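# Retract the sealant gun's rod fully back

## Task

Slide the sealant gun's rod back to its fully retracted end. It only moves back while the small thumb plate on the rod, just behind the handle, is held pressed toward the gun's front. The gun must never enter or pass above the marked zones around either arm's base, or the task fails. The gun must finish lying on the table and not propped on anything else, and the result must stay in place without the robot holding it. Then release the gun, move the arms away, and declare that you are done (not declaring it counts as a failure).

## Robot and tools

Robot: two 6-joint arms, left_arm and right_arm, each with a parallel two-finger gripper and a wrist camera. Base (URDF root) poses in the scene frame: left_arm at (-0.011, +0.332, 0) m, quat_wxyz (+0.998, 0, 0, +0.066); right_arm at (+0.032, -0.368, 0) m, quat_wxyz (+1.000, 0, 0, -0.010).

Scene frame: origin on the table surface midway between the arms, +z up, +x pointing out across the table, left_arm on the +y side. The names left and right refer to the arms, not to image sides. Gripper frame: the fingers extend along its +z and close along its y. end_effector_position is the point between the finger pads, roughly 1 cm short of the fingertips; printed positions can be somewhat wrong, more so when the arm is stretched far.

execute_actions takes "actions", a list holding zero or one item, plus optional "pictures" (boolean; images come by default). Empty list: just report the current state. An item with "rows" (1 to 15 rows) and optional "steps" (1 to 15, default 15): a motion, one row per control step of 1/30 s, the final row reused if steps exceed rows. An item with only "steps" (up to 300): a wait, counted from the previous result, and your reply time uses up part of it. A refused call moves nothing.

Each row is one flat list of 14 numbers, each in [-1, 1], covering both arms even if one stays still: left_arm waist, shoulder, elbow, wrist pitch, wrist yaw, wrist roll, gripper opening, then right_arm in the same seven-number order. The six joint numbers are scaled offsets, not poses: they are added to the joint angles reported in the most recent result that listed them (before any such result in the scene, and for a second or later call within one reply, to the angles the arm has when that action starts). They are not relative to the prior row. Scale: 1.0 equals 1.202 rad for waist, 1.258 shoulder, 1.238 elbow, 2.073 wrist pitch, 2.022 for wrist yaw and for wrist roll. The opening number is absolute: +1 fully open, -1 closed.

Joint ranges (rad), same for both arms: waist -2.618 to 3.054, shoulder 0.000 to 3.142, elbow 0.000 to 3.142, wrist pitch -1.571 to 1.571, wrist yaw -1.571 to 1.571, wrist roll -2.094 to 2.094. Asking for more than 0.036 rad beyond an end gets the call refused; the true end may sit 0.036 rad either way of the listed one, and requests past it are clipped there, reported as "joint sent to its limit" (possibly about an earlier action still running). Absence of that line proves nothing about remaining travel.

Motion limits: each joint's target can lead its measured angle by at most 0.202 rad (waist), 0.258 (shoulder), 0.238 (elbow), 0.573 (wrist pitch), 0.522 (wrist yaw and roll), so big offsets take several steps. If a step's targets would shift a gripper more than 70 mm from where it is, that arm's targets are pulled back proportionally.

Holding posture: sending all-zero offsets makes arms droop a little each time and drives them back to the reference angles; it is not a pause. To hold a pose, put the offsets to the desired angles in a reply's first call and zeros in later calls, enlarging the aim if a joint keeps falling short. Between calls the arms keep heading to the last target until everything has nearly stopped or a step is HELD; then only a new action moves them further. Fingers already moving finish their motion.

Results: a state line `left_arm: …` | `right_arm: …` with each end_effector_position (m) and end_effector_quat_wxyz. Joint positions and Joint velocities lines give, per arm, the six joints (rad, rad/s) then the pad gap (m, m/s; 0.094 m is fully open). grip_measured is the measured opening on the command scale; each gripper may be off by about 1 mm. To grasp, command about 0.03 below grip_measured for a firm hold, less for a light one. Pad force tops out near 50 to 62 N (lower on some grippers, and weaker on parts under about 2 mm thick); first contact can spike higher. "joint command not followed" means a clearance check altered or blocked some joint targets; the rest of the row ran. HELD flags steps where all or part of your row was withheld. MOTOR HOT appears from 75 °C; at 90 °C that arm pauses 10 s, and at 100 °C it goes limp and drops until cooled; both are OVER-TEMPERATURE FAULT lines. Holding loads heats motors.

zoom_image: "camera" one of cam_high, cam_low, cam_left_wrist, cam_right_wrist (all 504x504), and "region" [x0, y0, x1, y1] in pixels from the top-left corner, no larger than 504 by 504. It enlarges part of that camera's latest image.

read_manual: optional "section" (only "licences"); returns licence text, no motion.

finished_scene: "scene" integer 1 to 2; ends that scene irreversibly and reports success. Replying with no tool call ends every remaining scene.

Avoid: the gun entering or crossing above the base zones, anything leaving the table, the gun resting on other objects, the arms striking or pushing each other, drops, slips, slams and forceful shoves. Loose objects may occasionally be nudged by an outside push; check before finishing.

Each tool is called after "Request:" as name([rows], argument=value, ...), one row to a line, values as JSON.

## Session

Request:
execute_actions(actions=[])

Scene clock: 0.00 s of 4050.00 s.
left_arm: end_effector_position=(+0.4121, +0.5894, +0.1370) grip_measured=+1.000 end_effector_quat_wxyz=(+0.280, -0.537, +0.769, +0.203) | right_arm: end_effector_position=(+0.3912, -0.0132, +0.3232) grip_measured=+1.000 end_effector_quat_wxyz=(+0.054, +0.278, +0.868, +0.409)
Joint positions: left_arm=[ 0.232  1.991  1.649 -0.727 -0.521 -0.718  0.094] | right_arm=[ 0.677  1.931  2.207 -1.055 -0.349  1.423  0.094]
Joint velocities: left_arm=[ 0.022  0.002 -0.012 -0.022 -0.066 -0.066  0.   ] | right_arm=[-0.007 -0.007  0.007 -0.051 -0.022  0.037  0.   ]

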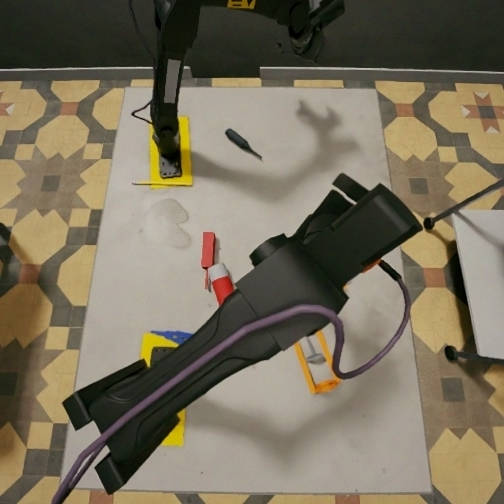

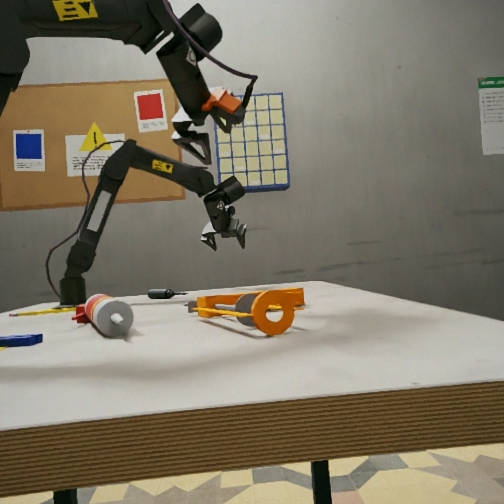

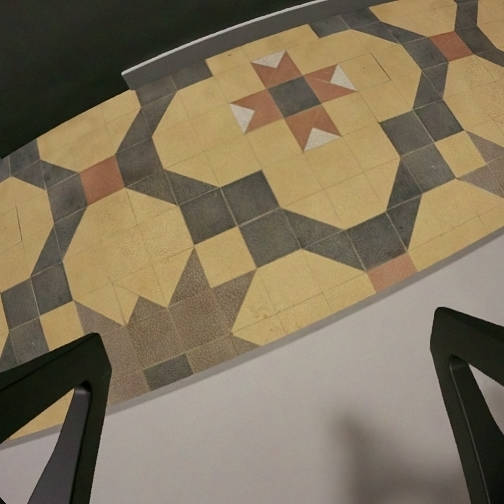

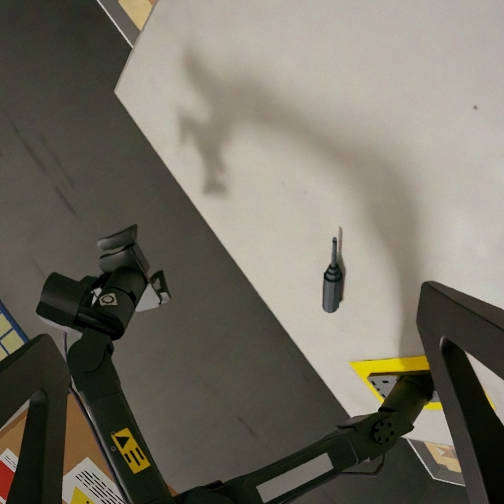

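Request:
execute_actions([
  {"rows":[[-0.1,-0.2,0,0,0.2,0.3,1,-0.3,-0.2,-0.2,0,0.1,-0.3,1],[-0.2,-0.35,-0.1,0,0.26,0.35,1,-0.8,-0.45,-0.5,0.1,0.17,-0.7,1]],"steps":15},
])

Request:
execute_actions([
  {"rows":[[0,0,0,0,0,0,1,-0.4,-0.2,-0.2,0,0,0,1]],"steps":15},
])

Scene clock: 6.20 s of 4050.00 s.
left_arm: end_effector_position=(+0.4280, +0.3922, +0.2923) grip_measured=+1.000 end_effector_quat_wxyz=(+0.429, -0.104, +0.897, +0.026) | right_arm: end_effector_position=(+0.4247, -0.3508, +0.3479) grip_measured=+1.000 end_effector_quat_wxyz=(+0.433, +0.177, +0.875, +0.128)
Joint positions: left_arm=[-0.018  1.521  1.549 -0.711 -0.047 -0.094  0.094] | right_arm=[ 0.036  1.381  1.625 -0.88  -0.058  0.444  0.094]
Joint velocities: left_arm=[ 0.022 -0.125  0.002  0.007  0.286  0.549  0.   ] | right_arm=[-1.937 -0.281 -0.159  0.139  0.227 -2.674  0.   ]
Steps of this call (steps 1 to 90: nothing new was sent; then 2.70 s passed at rest; steps 91 to 105: all 15 steps of this action). Readings (joint positions):
91: left_arm=[0.229 1.980 1.648 -0.726 -0.496 -0.682] | right_arm=[0.670 1.914 2.182 -1.041 -0.339 1.382]
92: left_arm=[0.221 1.962 1.633 -0.725 -0.453 -0.634] | right_arm=[0.656 1.883 2.131 -1.027 -0.315 1.329]
94: left_arm=[0.182 1.900 1.599 -0.725 -0.377 -0.543] | right_arm=[0.601 1.812 2.037 -0.996 -0.258 1.224]
98: left_arm=[0.066 1.751 1.564 -0.725 -0.236 -0.355] | right_arm=[0.438 1.635 1.844 -0.932 -0.163 0.993]
105: the state above

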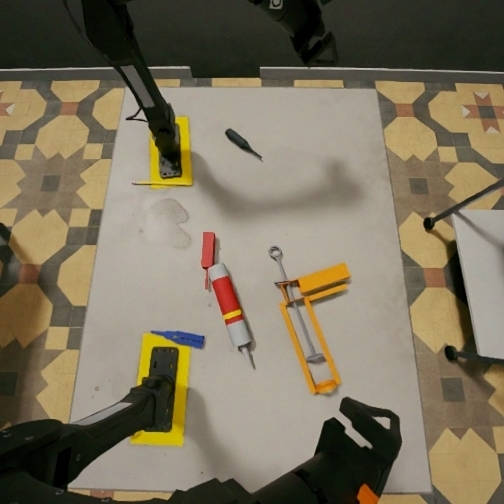

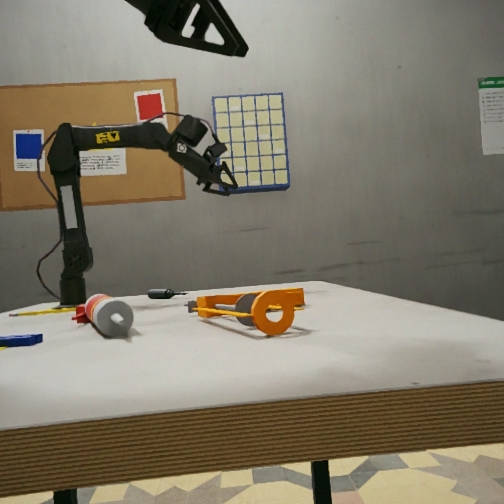

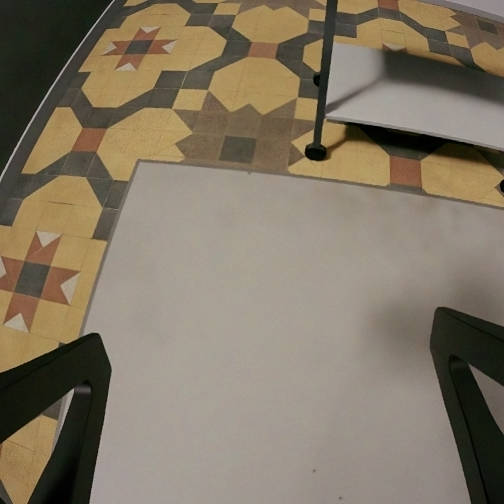

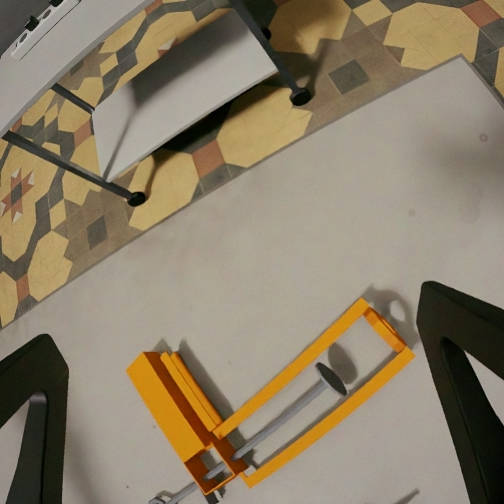

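Scene clock: 6.70 s of 4050.00 s.
left_arm: end_effector_position=(+0.4282, +0.3917, +0.2929) grip_measured=+1.000 end_effector_quat_wxyz=(+0.430, -0.101, +0.897, +0.025) | right_arm: end_effector_position=(+0.3325, -0.5089, +0.3358) grip_measured=+1.000 end_effector_quat_wxyz=(+0.460, +0.378, +0.804, +0.015)
Joint positions: left_arm=[-0.018  1.52   1.549 -0.71  -0.043 -0.089  0.094] | right_arm=[-0.446  1.133  1.396 -0.879 -0.049  0.437  0.094]
Joint velocities: left_arm=[-0.002 -0.002 -0.002  0.066 -0.022 -0.007  0.   ] | right_arm=[-0.012 -0.002 -0.017 -0.007 -0.022  0.066  0.   ]
Steps of this call (steps 1 to 15: all 15 steps of this action). Readings (joint positions):
1: left_arm=[-0.018 1.518 1.549 -0.710 -0.043 -0.089] | right_arm=[-0.029 1.353 1.594 -0.852 -0.053 0.417]
2: left_arm=[-0.018 1.519 1.549 -0.710 -0.043 -0.089] | right_arm=[-0.091 1.307 1.533 -0.835 -0.052 0.420]
4: left_arm=[-0.018 1.520 1.549 -0.710 -0.043 -0.089] | right_arm=[-0.224 1.211 1.434 -0.857 -0.054 0.426]
8: left_arm=[-0.018 1.520 1.549 -0.710 -0.043 -0.089] | right_arm=[-0.438 1.136 1.396 -0.879 -0.041 0.434]
15: the state above

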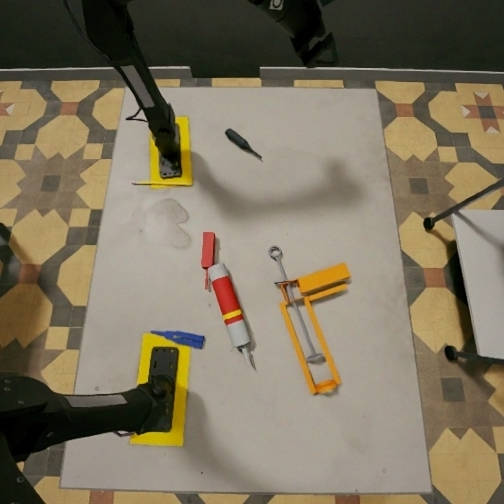

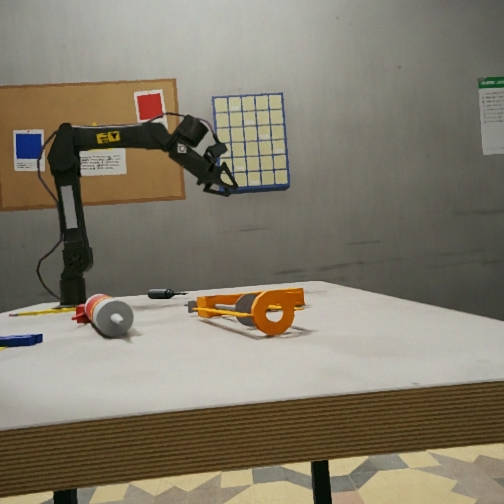

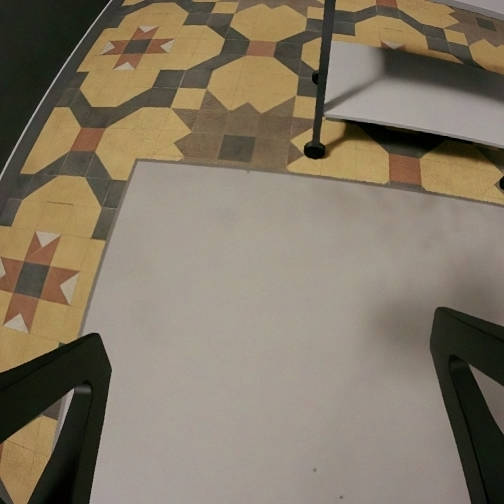

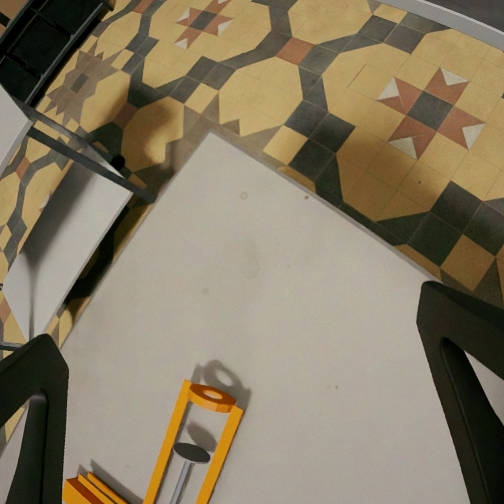

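Request:
execute_actions([
  {"rows":[[-0.4,0.1,0,0,0,-0.2,0.3,0.4,0.1,0,0,0,0.3,0],[-0.765,0.3,0.05,0,0.02,-0.485,-0.2,0.928,0.3,-0.04,0,0.024,0.724,-1],[-0.765,0.3,0.05,0,0.02,-0.485,-0.2,0.928,0.3,-0.04,0,0.024,0.724,-1],[-0.765,0.3,0.05,0,0.02,-0.485,-0.2,0.928,0.3,-0.04,0,0.024,0.724,-1],[-0.765,0.3,0.05,0,0.02,-0.485,-0.2,0.928,0.3,-0.04,0,0.024,0.724,-1],[-0.765,0.463,0.085,-0.015,0.02,-0.485,-0.2,0.928,0.49,-0.047,0.02,0.024,0.724,-1]],"steps":15},
])

Request:
execute_actions([
  {"steps":25},
])

Scene clock: 59.00 s of 4050.00 s.
left_arm: end_effector_position=(+0.4482, +0.1604, +0.0605) grip_measured=-0.197 end_effector_quat_wxyz=(+0.172, -0.221, +0.955, -0.098) | right_arm: end_effector_position=(+0.4314, -0.3217, +0.1086) grip_measured=-0.986 end_effector_quat_wxyz=(+0.128, +0.582, +0.794, +0.123)
Joint positions: left_arm=[-0.504  2.08   1.601 -0.695 -0.031 -0.819  0.038] | right_arm=[ 0.131  1.747  1.359 -0.826 -0.007  1.377  0.001]
Joint velocities: left_arm=[-1.219  0.789  0.007 -0.095 -0.11  -1.165 -0.001] | right_arm=[ 1.551  0.701 -0.266  0.007  0.037  2.527 -0.001]
Steps of this call (steps 1 to 15: the robot went on to your last target; steps 16 to 90: nothing new was sent; then 48.80 s passed at rest; steps 91 to 105: all 15 steps of this action). Readings (joint positions):
91: left_arm=[-0.031 1.528 1.549 -0.710 -0.051 -0.129] | right_arm=[-0.423 1.144 1.396 -0.879 -0.040 0.507]
92: left_arm=[-0.056 1.545 1.556 -0.706 -0.056 -0.185] | right_arm=[-0.377 1.164 1.397 -0.872 -0.034 0.577]
94: left_arm=[-0.124 1.612 1.577 -0.695 -0.051 -0.289] | right_arm=[-0.295 1.240 1.397 -0.864 -0.031 0.689]
98: left_arm=[-0.256 1.787 1.595 -0.689 -0.042 -0.491] | right_arm=[-0.154 1.442 1.394 -0.848 -0.022 0.906]
105: the state above

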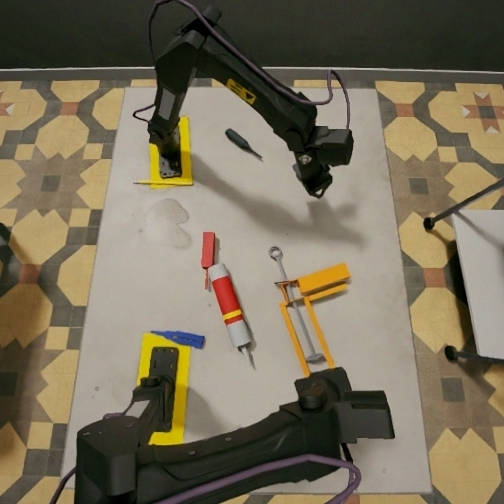

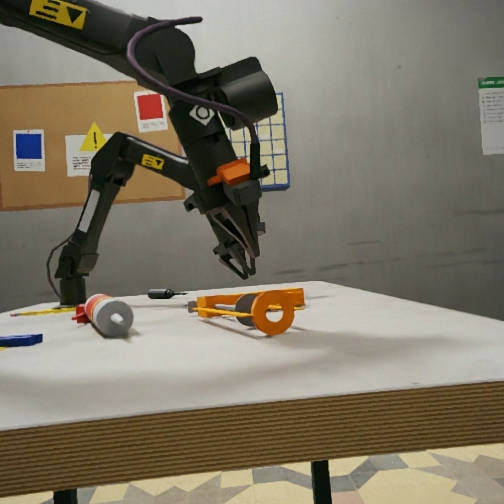

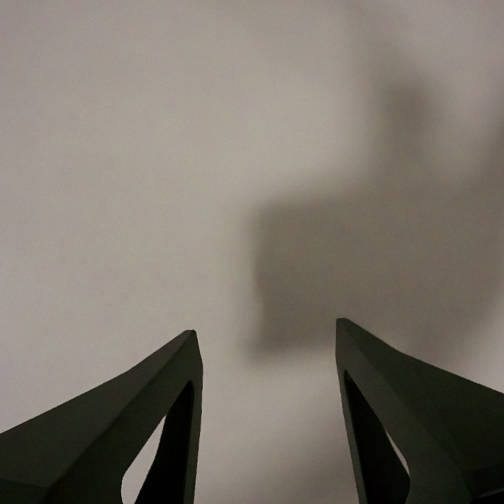

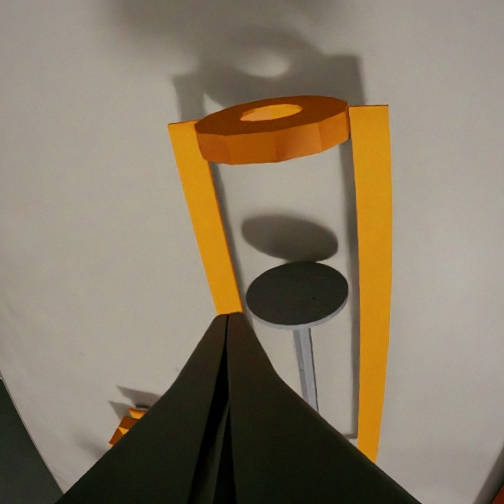

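Scene clock: 59.83 s of 4050.00 s.
left_arm: end_effector_position=(+0.3284, -0.0206, +0.0486) grip_measured=-0.197 end_effector_quat_wxyz=(+0.104, -0.125, +0.976, -0.146) | right_arm: end_effector_position=(+0.3460, -0.1237, +0.0940) grip_measured=-0.986 end_effector_quat_wxyz=(+0.043, +0.572, +0.805, +0.154)
Joint positions: left_arm=[-0.937  2.118  1.625 -0.717  0.007 -1.061  0.038] | right_arm=[ 0.676  1.77   1.341 -0.82  -0.009  1.892  0.001]
Joint velocities: left_arm=[-0.012  0.007 -0.017  0.037 -0.007 -0.037 -0.001] | right_arm=[ 0.007 -0.012  0.002  0.037  0.022  0.022 -0.   ]
Steps of this call (steps 1 to 25: the robot went on to your last target). Readings (joint positions):
1: left_arm=[-0.548 2.104 1.601 -0.698 -0.029 -0.854] | right_arm=[0.189 1.766 1.350 -0.826 -0.005 1.467]
2: left_arm=[-0.595 2.120 1.601 -0.702 -0.027 -0.884] | right_arm=[0.251 1.778 1.344 -0.826 -0.005 1.547]
4: left_arm=[-0.691 2.134 1.601 -0.707 -0.022 -0.930] | right_arm=[0.379 1.783 1.341 -0.826 -0.004 1.665]
8: left_arm=[-0.883 2.133 1.614 -0.708 -0.013 -0.996] | right_arm=[0.630 1.776 1.341 -0.820 -0.007 1.796]
25: the state above

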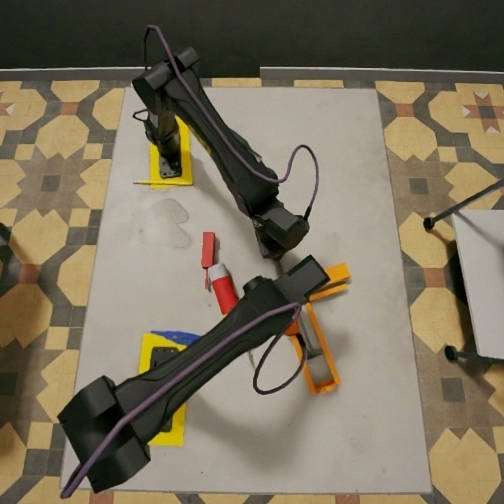

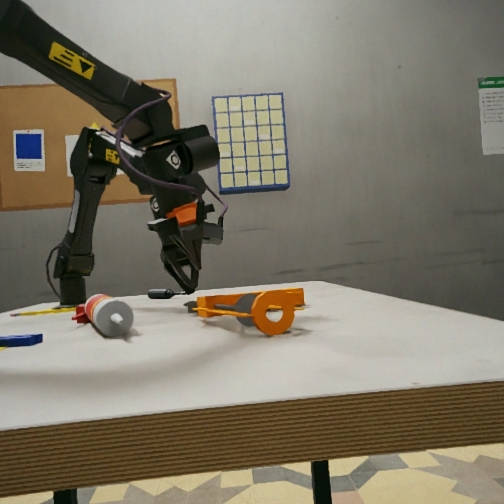

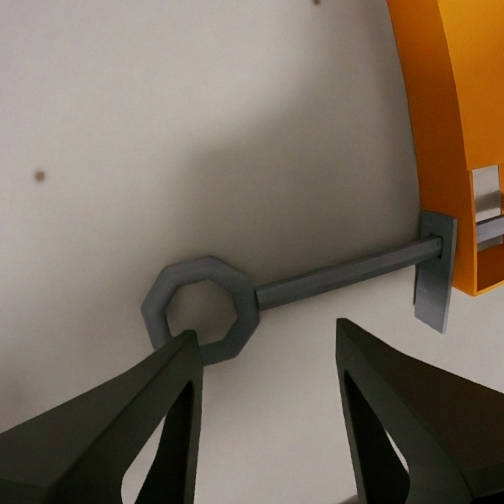

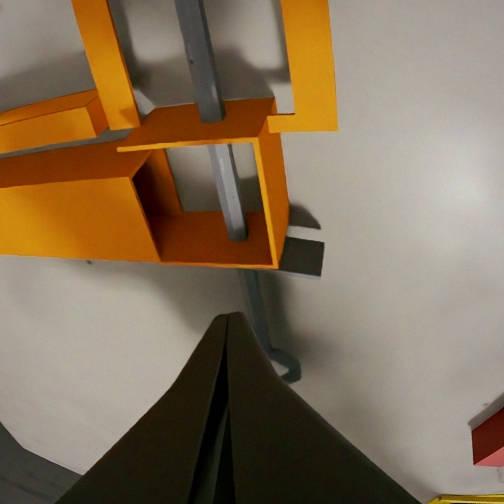

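Request:
execute_actions([
  {"rows":[[0.028,-0.068,-0.115,0.021,0,-0.11,-0.3,0,0,0,0,0,0,-1]],"steps":15},
])

Scene clock: 72.43 s of 4050.00 s.
left_arm: end_effector_position=(+0.3198, +0.0070, +0.0416) grip_measured=-0.297 end_effector_quat_wxyz=(+0.084, -0.240, +0.956, -0.145) | right_arm: end_effector_position=(+0.3460, -0.1237, +0.0940) grip_measured=-0.986 end_effector_quat_wxyz=(+0.042, +0.573, +0.804, +0.154)
Joint positions: left_arm=[-0.909  2.049  1.5   -0.685  0.008 -1.268  0.033] | right_arm=[ 0.676  1.77   1.341 -0.82  -0.009  1.894  0.001]
Joint velocities: left_arm=[-0.002 -0.017 -0.002 -0.022 -0.037 -0.037 -0.001] | right_arm=[-0.007 -0.007 -0.017 -0.022  0.022 -0.066 -0.001]
Steps of this call (steps 1 to 30: the robot went on to your last target; steps 31 to 90: nothing new was sent; then 9.10 s passed at rest; steps 91 to 105: all 15 steps of this action). Readings (joint positions):
91: left_arm=[-0.936 2.108 1.606 -0.700 0.008 -1.091] | right_arm=[0.676 1.770 1.341 -0.820 -0.009 1.894]
92: left_arm=[-0.933 2.087 1.569 -0.684 0.008 -1.128] | right_arm=[0.676 1.770 1.341 -0.820 -0.009 1.894]
94: left_arm=[-0.924 2.056 1.516 -0.686 0.008 -1.182] | right_arm=[0.676 1.770 1.341 -0.820 -0.009 1.894]
98: left_arm=[-0.909 2.049 1.500 -0.687 0.008 -1.238] | right_arm=[0.676 1.770 1.341 -0.820 -0.009 1.894]
105: the state above

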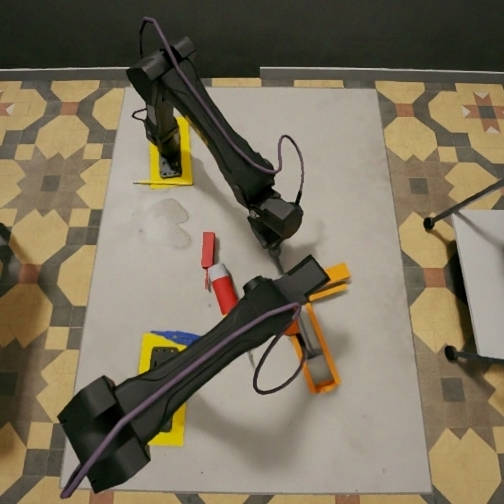

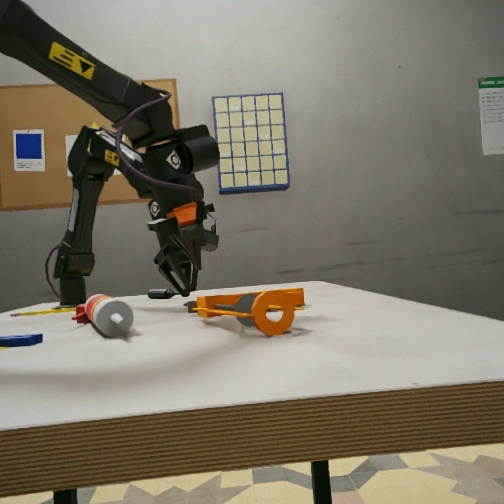

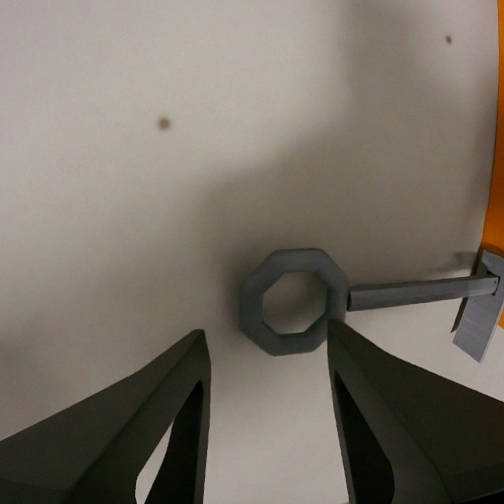

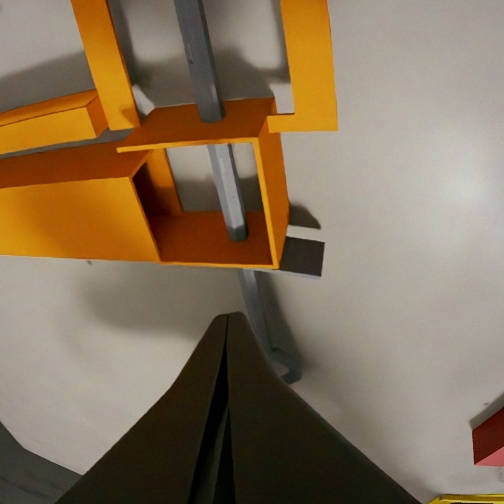

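Request:
execute_actions([
  {"rows":[[0.014,-0.005,-0.065,0.03,0,0,-0.3,0,0,0,0,0,0,-1]],"steps":15},
])

Scene clock: 79.43 s of 4050.00 s.
left_arm: end_effector_position=(+0.3145, +0.0161, +0.0256) grip_measured=-0.297 end_effector_quat_wxyz=(+0.079, -0.247, +0.956, -0.138) | right_arm: end_effector_position=(+0.3460, -0.1237, +0.0940) grip_measured=-0.986 end_effector_quat_wxyz=(+0.042, +0.573, +0.804, +0.154)
Joint positions: left_arm=[-0.903  2.045  1.432 -0.638  0.008 -1.276  0.033] | right_arm=[ 0.676  1.77   1.341 -0.82  -0.009  1.894  0.001]
Joint velocities: left_arm=[ 0.012 -0.002 -0.002 -0.037  0.081 -0.007 -0.   ] | right_arm=[-0.002 -0.007 -0.007 -0.022  0.051  0.125 -0.001]
Steps of this call (steps 1 to 15: the robot went on to your last target; steps 16 to 90: nothing new was sent; then 3.50 s passed at rest; steps 91 to 105: all 15 steps of this action). Readings (joint positions):
91: left_arm=[-0.909 2.048 1.491 -0.675 0.008 -1.276] | right_arm=[0.676 1.770 1.341 -0.820 -0.009 1.894]
92: left_arm=[-0.908 2.045 1.477 -0.660 0.008 -1.276] | right_arm=[0.676 1.770 1.341 -0.820 -0.009 1.894]
94: left_arm=[-0.906 2.045 1.452 -0.649 0.008 -1.276] | right_arm=[0.676 1.770 1.341 -0.820 -0.009 1.894]
98: left_arm=[-0.903 2.045 1.432 -0.649 0.008 -1.276] | right_arm=[0.676 1.770 1.341 -0.820 -0.009 1.894]
105: the state above

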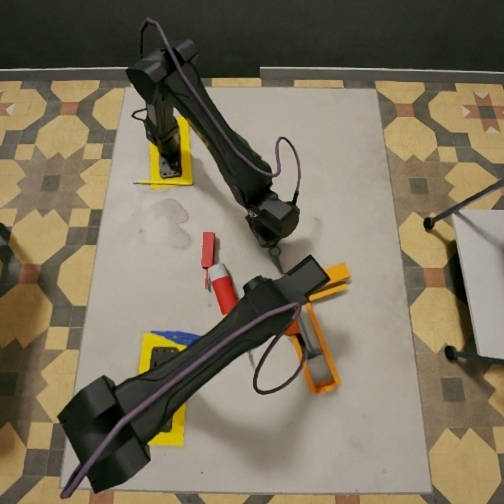

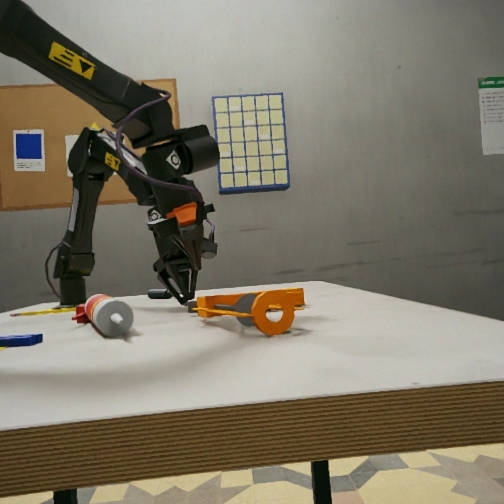

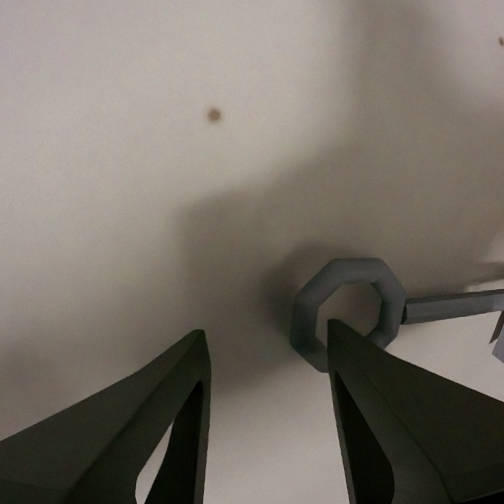

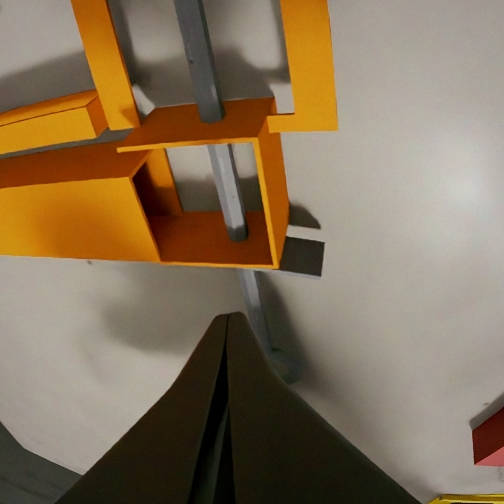

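Request:
execute_actions([
  {"rows":[[-0.008,0.022,0,0,0,0,-0.3,0,0,0,0,0,0,-1]],"steps":10},
])

Scene clock: 84.80 s of 4050.00 s.
left_arm: end_effector_position=(+0.3147, +0.0158, +0.0188) grip_measured=-0.297 end_effector_quat_wxyz=(+0.077, -0.247, +0.957, -0.134) | right_arm: end_effector_position=(+0.3460, -0.1237, +0.0940) grip_measured=-0.986 end_effector_quat_wxyz=(+0.042, +0.573, +0.804, +0.154)
Joint positions: left_arm=[-0.903  2.062  1.432 -0.63   0.008 -1.276  0.033] | right_arm=[ 0.676  1.77   1.341 -0.82  -0.009  1.894  0.001]
Joint velocities: left_arm=[ 0.002  0.012 -0.002 -0.051  0.037 -0.022  0.   ] | right_arm=[-0.012 -0.007  0.007  0.007  0.051 -0.051 -0.   ]
Steps of this call (steps 1 to 15: the robot went on to your last target; steps 16 to 90: nothing new was sent; then 2.03 s passed at rest; steps 91 to 100: all 10 steps of this action). Readings (joint positions):
91: left_arm=[-0.903 2.047 1.432 -0.636 0.008 -1.276] | right_arm=[0.676 1.770 1.341 -0.820 -0.009 1.894]
92: left_arm=[-0.903 2.049 1.432 -0.636 0.008 -1.276] | right_arm=[0.676 1.770 1.341 -0.820 -0.009 1.894]
94: left_arm=[-0.903 2.058 1.432 -0.636 0.008 -1.276] | right_arm=[0.676 1.770 1.341 -0.820 -0.009 1.894]
98: left_arm=[-0.903 2.062 1.432 -0.630 0.008 -1.276] | right_arm=[0.676 1.770 1.341 -0.820 -0.009 1.894]
100: the state above

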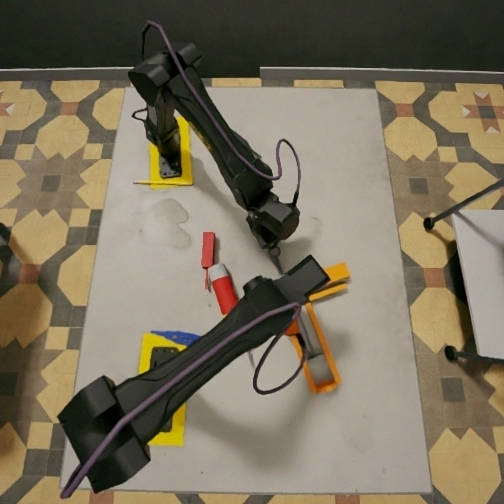

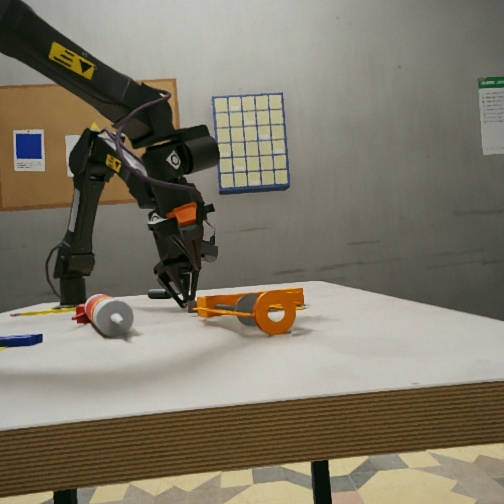

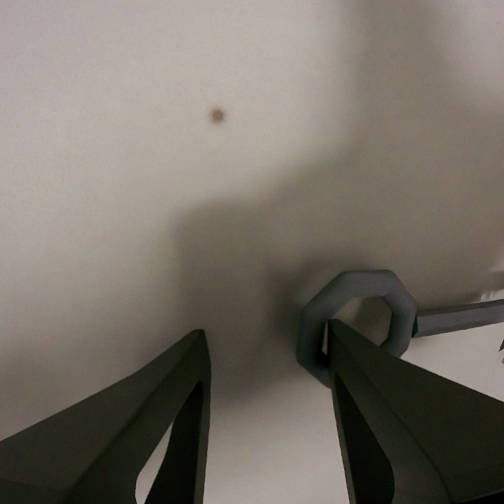

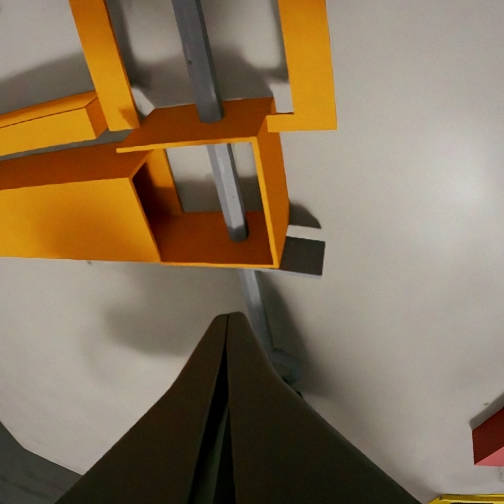

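Request:
execute_actions([
  {"rows":[[-0.006,0.005,0.005,0,0,0,-0.4,0,0,0,0,0,0,-1],[-0.012,0.01,0.01,0,0,0,-0.5,0,0,0,0,0,0,-1],[-0.018,0.015,0.015,0,0,0,-0.6,0,0,0,0,0,0,-1],[-0.022,0.02,0.02,0,0,0,-0.7,0,0,0,0,0,0,-1],[-0.022,0.02,0.02,0,0,0,-0.8,0,0,0,0,0,0,-1],[-0.022,0.02,0.02,0,0,0,-0.95,0,0,0,0,0,0,-1]],"steps":14},
])

Scene clock: 96.10 s of 4050.00 s.
left_arm: end_effector_position=(+0.3147, +0.0079, +0.0194) grip_measured=-0.848 end_effector_quat_wxyz=(+0.081, -0.242, +0.956, -0.143) | right_arm: end_effector_position=(+0.3460, -0.1237, +0.0940) grip_measured=-0.986 end_effector_quat_wxyz=(+0.042, +0.573, +0.804, +0.154)
Joint positions: left_arm=[-0.916  2.067  1.435 -0.609  0.007 -1.279  0.007] | right_arm=[ 0.676  1.77   1.341 -0.82  -0.009  1.894  0.001]
Joint velocities: left_arm=[-0.007 -0.002 -0.002  0.022 -0.007  0.037 -0.001] | right_arm=[ 0.002  0.002 -0.017  0.037  0.007  0.007  0.   ]
Steps of this call (steps 1 to 15: the robot went on to your last target; steps 16 to 90: nothing new was sent; then 7.83 s passed at rest; steps 91 to 104: all 14 steps of this action). Readings (joint positions):
91: left_arm=[-0.903 2.062 1.432 -0.627 0.009 -1.276] | right_arm=[0.676 1.770 1.341 -0.820 -0.009 1.894]
92: left_arm=[-0.903 2.062 1.432 -0.622 0.010 -1.276] | right_arm=[0.676 1.770 1.341 -0.820 -0.009 1.894]
94: left_arm=[-0.906 2.063 1.432 -0.613 0.010 -1.276] | right_arm=[0.676 1.770 1.341 -0.820 -0.009 1.894]
98: left_arm=[-0.915 2.067 1.435 -0.609 0.009 -1.279] | right_arm=[0.676 1.770 1.341 -0.820 -0.009 1.894]
104: the state above

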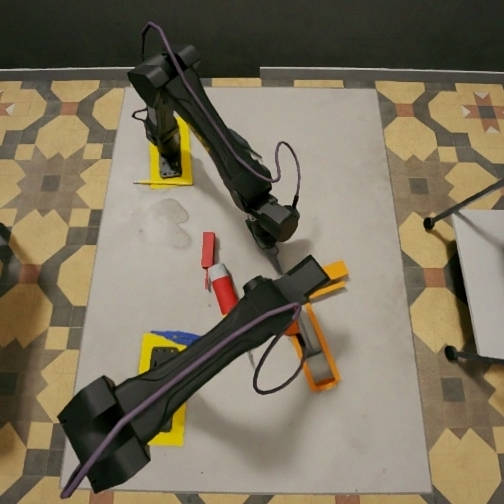

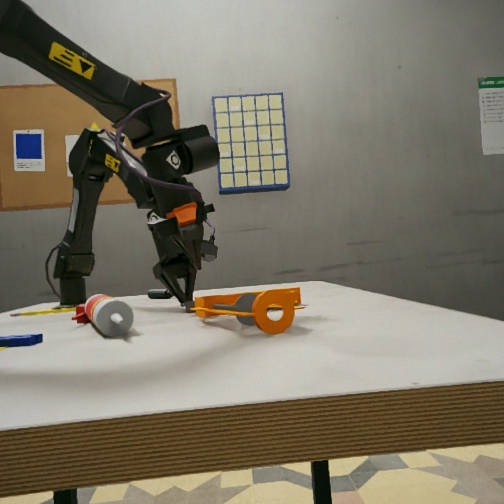

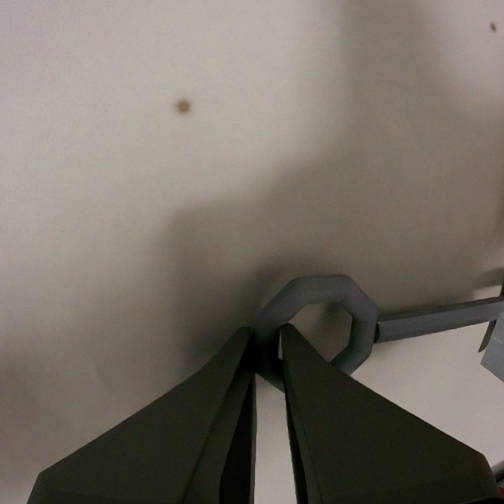

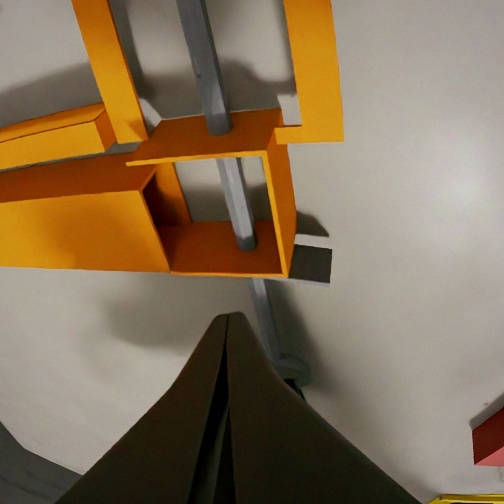

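Request:
execute_actions([
  {"rows":[[0,0,0,0,0,0,-0.95,0.05,0,0,0,0,0.03,-1],[0,0,0,0,0,0,-0.95,0.1,0.02,0,0.01,0,0.05,-1],[0,0,0,0,0,0,-0.95,0.143,0.04,0,0.02,0,0.06,-1],[0,0,0,0,0,0,-0.95,0.143,0.04,0,0.02,0,0.06,-1],[0,0,0,0,0,0,-0.95,0.143,0.065,0,0.04,0,0.06,-1]],"steps":15},
])

Scene clock: 112.33 s of 4050.00 s.
left_arm: end_effector_position=(+0.3148, +0.0079, +0.0195) grip_measured=-0.848 end_effector_quat_wxyz=(+0.082, -0.242, +0.956, -0.143) | right_arm: end_effector_position=(+0.3288, -0.0965, +0.0848) grip_measured=-0.986 end_effector_quat_wxyz=(+0.032, +0.564, +0.811, +0.153)
Joint positions: left_arm=[-0.916  2.067  1.435 -0.609  0.007 -1.28   0.007] | right_arm=[ 0.757  1.799  1.341 -0.798 -0.005  1.953  0.001]
Joint velocities: left_arm=[ 0.007  0.002  0.007  0.095 -0.007 -0.022  0.   ] | right_arm=[-0.032  0.007 -0.017 -0.022  0.022  0.007  0.   ]
A step of this action was HELD (marked below), so the robot has no last target. An arm can still carry out its HELD step.
Steps of this call (steps 1 to 15: the robot went on to your last target; steps 16 to 90: nothing new was sent; then 12.73 s passed at rest; steps 91 to 105: all 15 steps of this action). Readings (joint positions):
91: left_arm=[-0.916 2.067 1.435 -0.609 0.007 -1.279] | right_arm=[0.680 1.770 1.341 -0.820 -0.008 1.902]
92: left_arm=[-0.916 2.067 1.435 -0.609 0.007 -1.280] | right_arm=[0.692 1.772 1.341 -0.819 -0.004 1.917]
94: left_arm=[-0.916 2.067 1.435 -0.609 0.007 -1.280] | right_arm=[0.754 1.785 1.341 -0.804 0.001 1.949]
95: left_arm=[-0.916 2.067 1.435 -0.609 0.007 -1.280] | right_arm=[0.784 1.793 1.341 -0.798 -0.004 1.953] HELD
96: left_arm=[-0.916 2.067 1.435 -0.609 0.007 -1.280] | right_arm=[0.802 1.798 1.341 -0.798 -0.011 1.953] HELD
97: left_arm=[-0.916 2.067 1.435 -0.609 0.007 -1.280] | right_arm=[0.804 1.799 1.341 -0.798 -0.015 1.953] HELD
98: left_arm=[-0.916 2.067 1.435 -0.609 0.007 -1.280] | right_arm=[0.797 1.799 1.341 -0.798 -0.015 1.953] HELD
99: left_arm=[-0.916 2.067 1.435 -0.609 0.007 -1.280] | right_arm=[0.787 1.799 1.341 -0.798 -0.014 1.953] HELD
100: left_arm=[-0.916 2.067 1.435 -0.609 0.007 -1.280] | right_arm=[0.777 1.799 1.341 -0.798 -0.012 1.953] HELD
101: left_arm=[-0.916 2.067 1.435 -0.609 0.007 -1.280] | right_arm=[0.768 1.799 1.341 -0.798 -0.010 1.953] HELD
102: left_arm=[-0.916 2.067 1.435 -0.609 0.007 -1.280] | right_arm=[0.762 1.799 1.341 -0.798 -0.008 1.953] HELD
103: left_arm=[-0.916 2.067 1.435 -0.609 0.007 -1.280] | right_arm=[0.758 1.799 1.341 -0.798 -0.007 1.953] HELD
104: left_arm=[-0.916 2.067 1.435 -0.609 0.007 -1.280] | right_arm=[0.757 1.799 1.341 -0.798 -0.006 1.953] HELD
105: the state above HELD
joint command not followed: on one or more control steps a check withheld the commanded joint targets of the right arm, and it was not sent them on those steps. On the call's last step the targets were still withheld.
cause: the commanded joint targets would bring a part of the robot too close to another arm (this arm's wrist (the part past joint 4) and the other arm's wrist (the part past joint 4)); next, command targets that bring no part of the robot closer to that arm.

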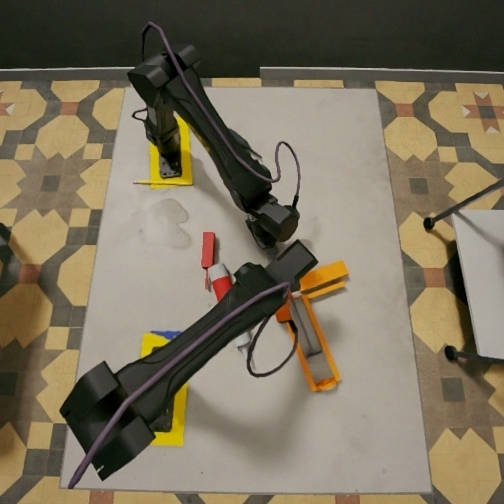

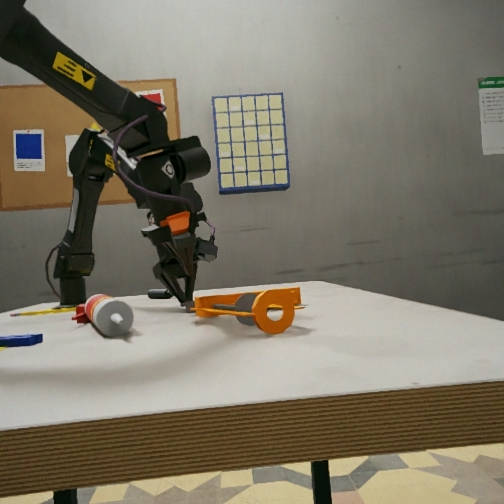

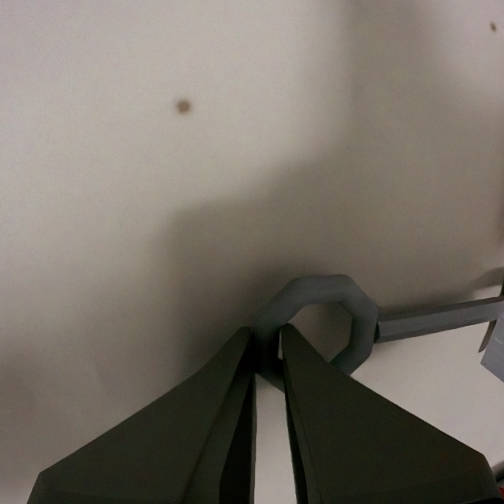

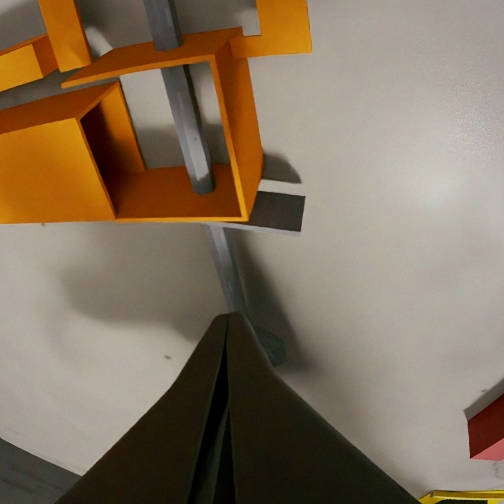

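Request:
execute_actions([
  {"rows":[[0,0,0,0,0,0,-0.95,-0.04,-0.08,-0.03,0.06,0,0,-1],[0,0,0,0,0,0,-0.95,-0.04,-0.13,-0.09,0.12,0,0,-1],[0,0,0,0,0,0,-0.95,-0.04,-0.15,-0.15,0.18,0,0,-1],[0,0,0,0,0,0,-0.95,-0.04,-0.15,-0.21,0.24,0,0,-1],[0,0,0,0,0,0,-0.95,-0.04,-0.15,-0.27,0.29,0,0,-1],[0,0,0,0,0,0,-0.95,-0.04,-0.14,-0.32,0.34,0,0,-1],[0,0,0,0,0,0,-0.95,-0.04,-0.12,-0.37,0.34,0,0,-1]],"steps":15},
])

Scene clock: 132.80 s of 4050.00 s.
left_arm: end_effector_position=(+0.3148, +0.0079, +0.0195) grip_measured=-0.848 end_effector_quat_wxyz=(+0.082, -0.242, +0.956, -0.143) | right_arm: end_effector_position=(+0.3568, -0.0844, +0.1006) grip_measured=-0.986 end_effector_quat_wxyz=(+0.064, +0.557, +0.782, +0.274)
Joint positions: left_arm=[-0.916  2.067  1.435 -0.609  0.007 -1.28   0.007] | right_arm=[ 0.734  1.705  1.181 -0.477 -0.005  1.953  0.001]
Joint velocities: left_arm=[-0.012 -0.027 -0.002  0.11  -0.051  0.037  0.001] | right_arm=[-0.042 -0.095 -0.53   0.916 -0.022 -0.022 -0.   ]
Steps of this call (steps 1 to 90: nothing new was sent; then 16.97 s passed at rest; steps 91 to 105: all 15 steps of this action). Readings (joint positions):
91: left_arm=[-0.916 2.067 1.435 -0.609 0.007 -1.280] | right_arm=[0.757 1.798 1.341 -0.797 -0.005 1.953]
92: left_arm=[-0.916 2.067 1.435 -0.609 0.007 -1.280] | right_arm=[0.757 1.795 1.339 -0.791 -0.005 1.953]
94: left_arm=[-0.916 2.067 1.435 -0.609 0.007 -1.280] | right_arm=[0.754 1.775 1.324 -0.761 -0.005 1.953]
98: left_arm=[-0.916 2.067 1.435 -0.609 0.007 -1.280] | right_arm=[0.743 1.728 1.281 -0.674 -0.005 1.953]
105: the state above

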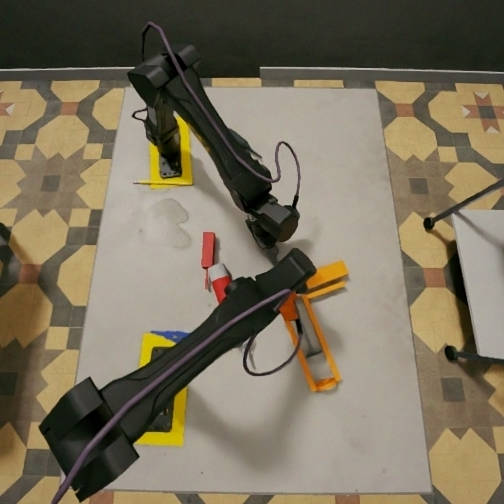

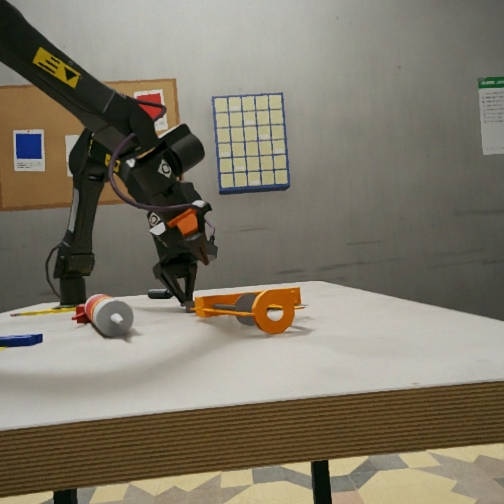

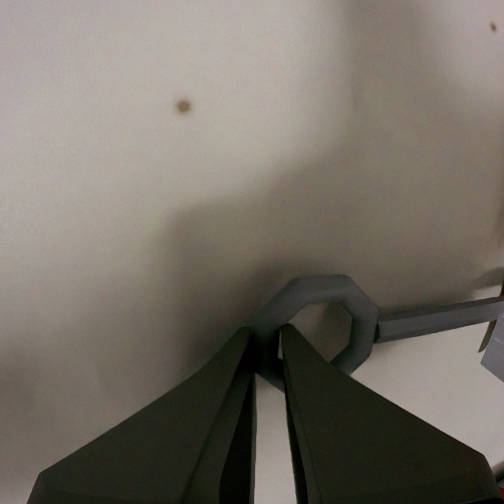

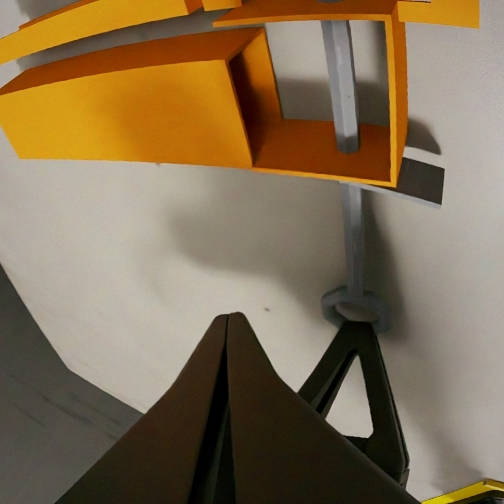

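Continuing to the tilted pose with absolute target q≈[0.78,1.66,0.90,−0.09].

Request:
execute_actions([
  {"rows":[[0,0,0,0,0,0,-0.95,0,-0.04,-0.06,0.05,0,0,-1],[0,0,0,0,0,0,-0.95,0,-0.06,-0.12,0.1,0,0,-1],[0,0,0,0,0,0,-0.95,0,-0.06,-0.18,0.15,0,0,-1],[0,0,0,0,0,0,-0.95,0.02,-0.05,-0.23,0.187,0,0.03,-1],[0,0,0,0,0,0,-0.95,0.04,-0.04,-0.23,0.187,0,0.05,-1]],"steps":15},
])

Scene clock: 137.87 s of 4050.00 s.
left_arm: end_effector_position=(+0.3148, +0.0079, +0.0195) grip_measured=-0.848 end_effector_quat_wxyz=(+0.082, -0.242, +0.956, -0.143) | right_arm: end_effector_position=(+0.3414, -0.0722, +0.0758) grip_measured=-0.986 end_effector_quat_wxyz=(+0.058, +0.558, +0.749, +0.353)
Joint positions: left_arm=[-0.916  2.067  1.435 -0.609  0.007 -1.28   0.007] | right_arm=[ 0.779  1.651  0.911 -0.1   -0.007  2.041  0.001]
Joint velocities: left_arm=[-0.002  0.012  0.012 -0.11  -0.007 -0.051 -0.002] | right_arm=[-0.012 -0.002  0.007  0.066 -0.066  0.081  0.001]
Steps of this call (steps 1 to 45: the robot went on to your last target; steps 46 to 110: nothing new was sent; then 0.90 s passed at rest; steps 111 to 125: all 15 steps of this action). Readings (joint positions):
111: left_arm=[-0.916 2.067 1.435 -0.609 0.007 -1.280] | right_arm=[0.721 1.669 0.915 -0.144 -0.005 1.953]
112: left_arm=[-0.916 2.067 1.435 -0.609 0.007 -1.280] | right_arm=[0.721 1.673 0.950 -0.193 -0.005 1.953]
114: left_arm=[-0.916 2.067 1.435 -0.609 0.007 -1.280] | right_arm=[0.723 1.654 0.960 -0.159 -0.005 1.961]
118: left_arm=[-0.916 2.067 1.435 -0.609 0.007 -1.280] | right_arm=[0.765 1.646 0.928 -0.105 -0.004 2.011]
125: the state above

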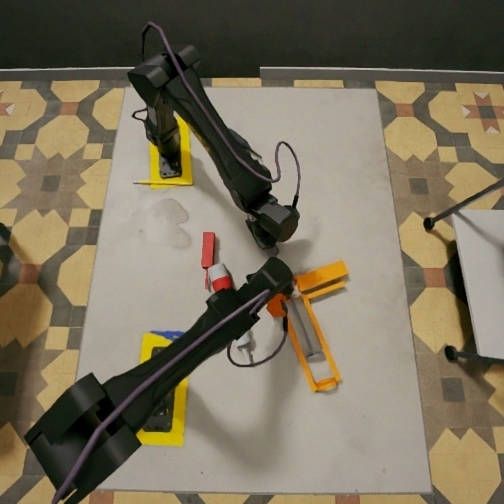

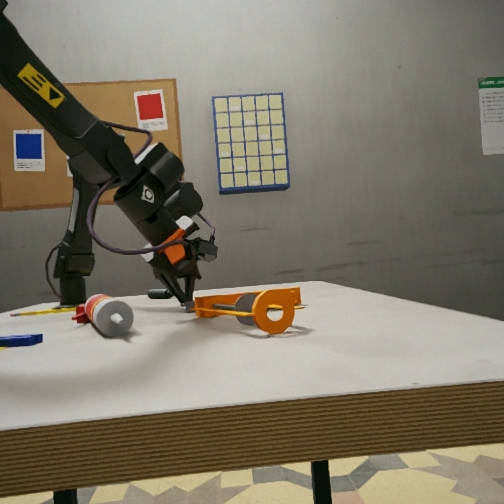

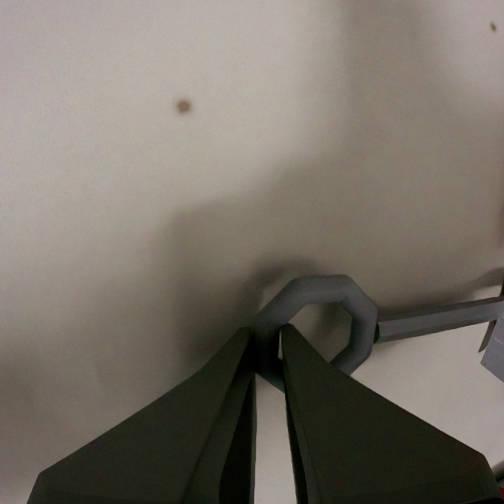

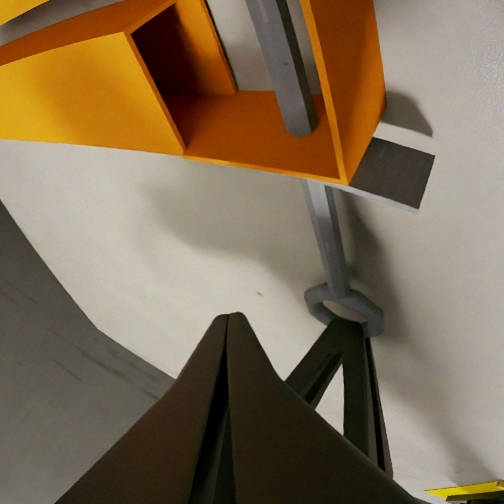

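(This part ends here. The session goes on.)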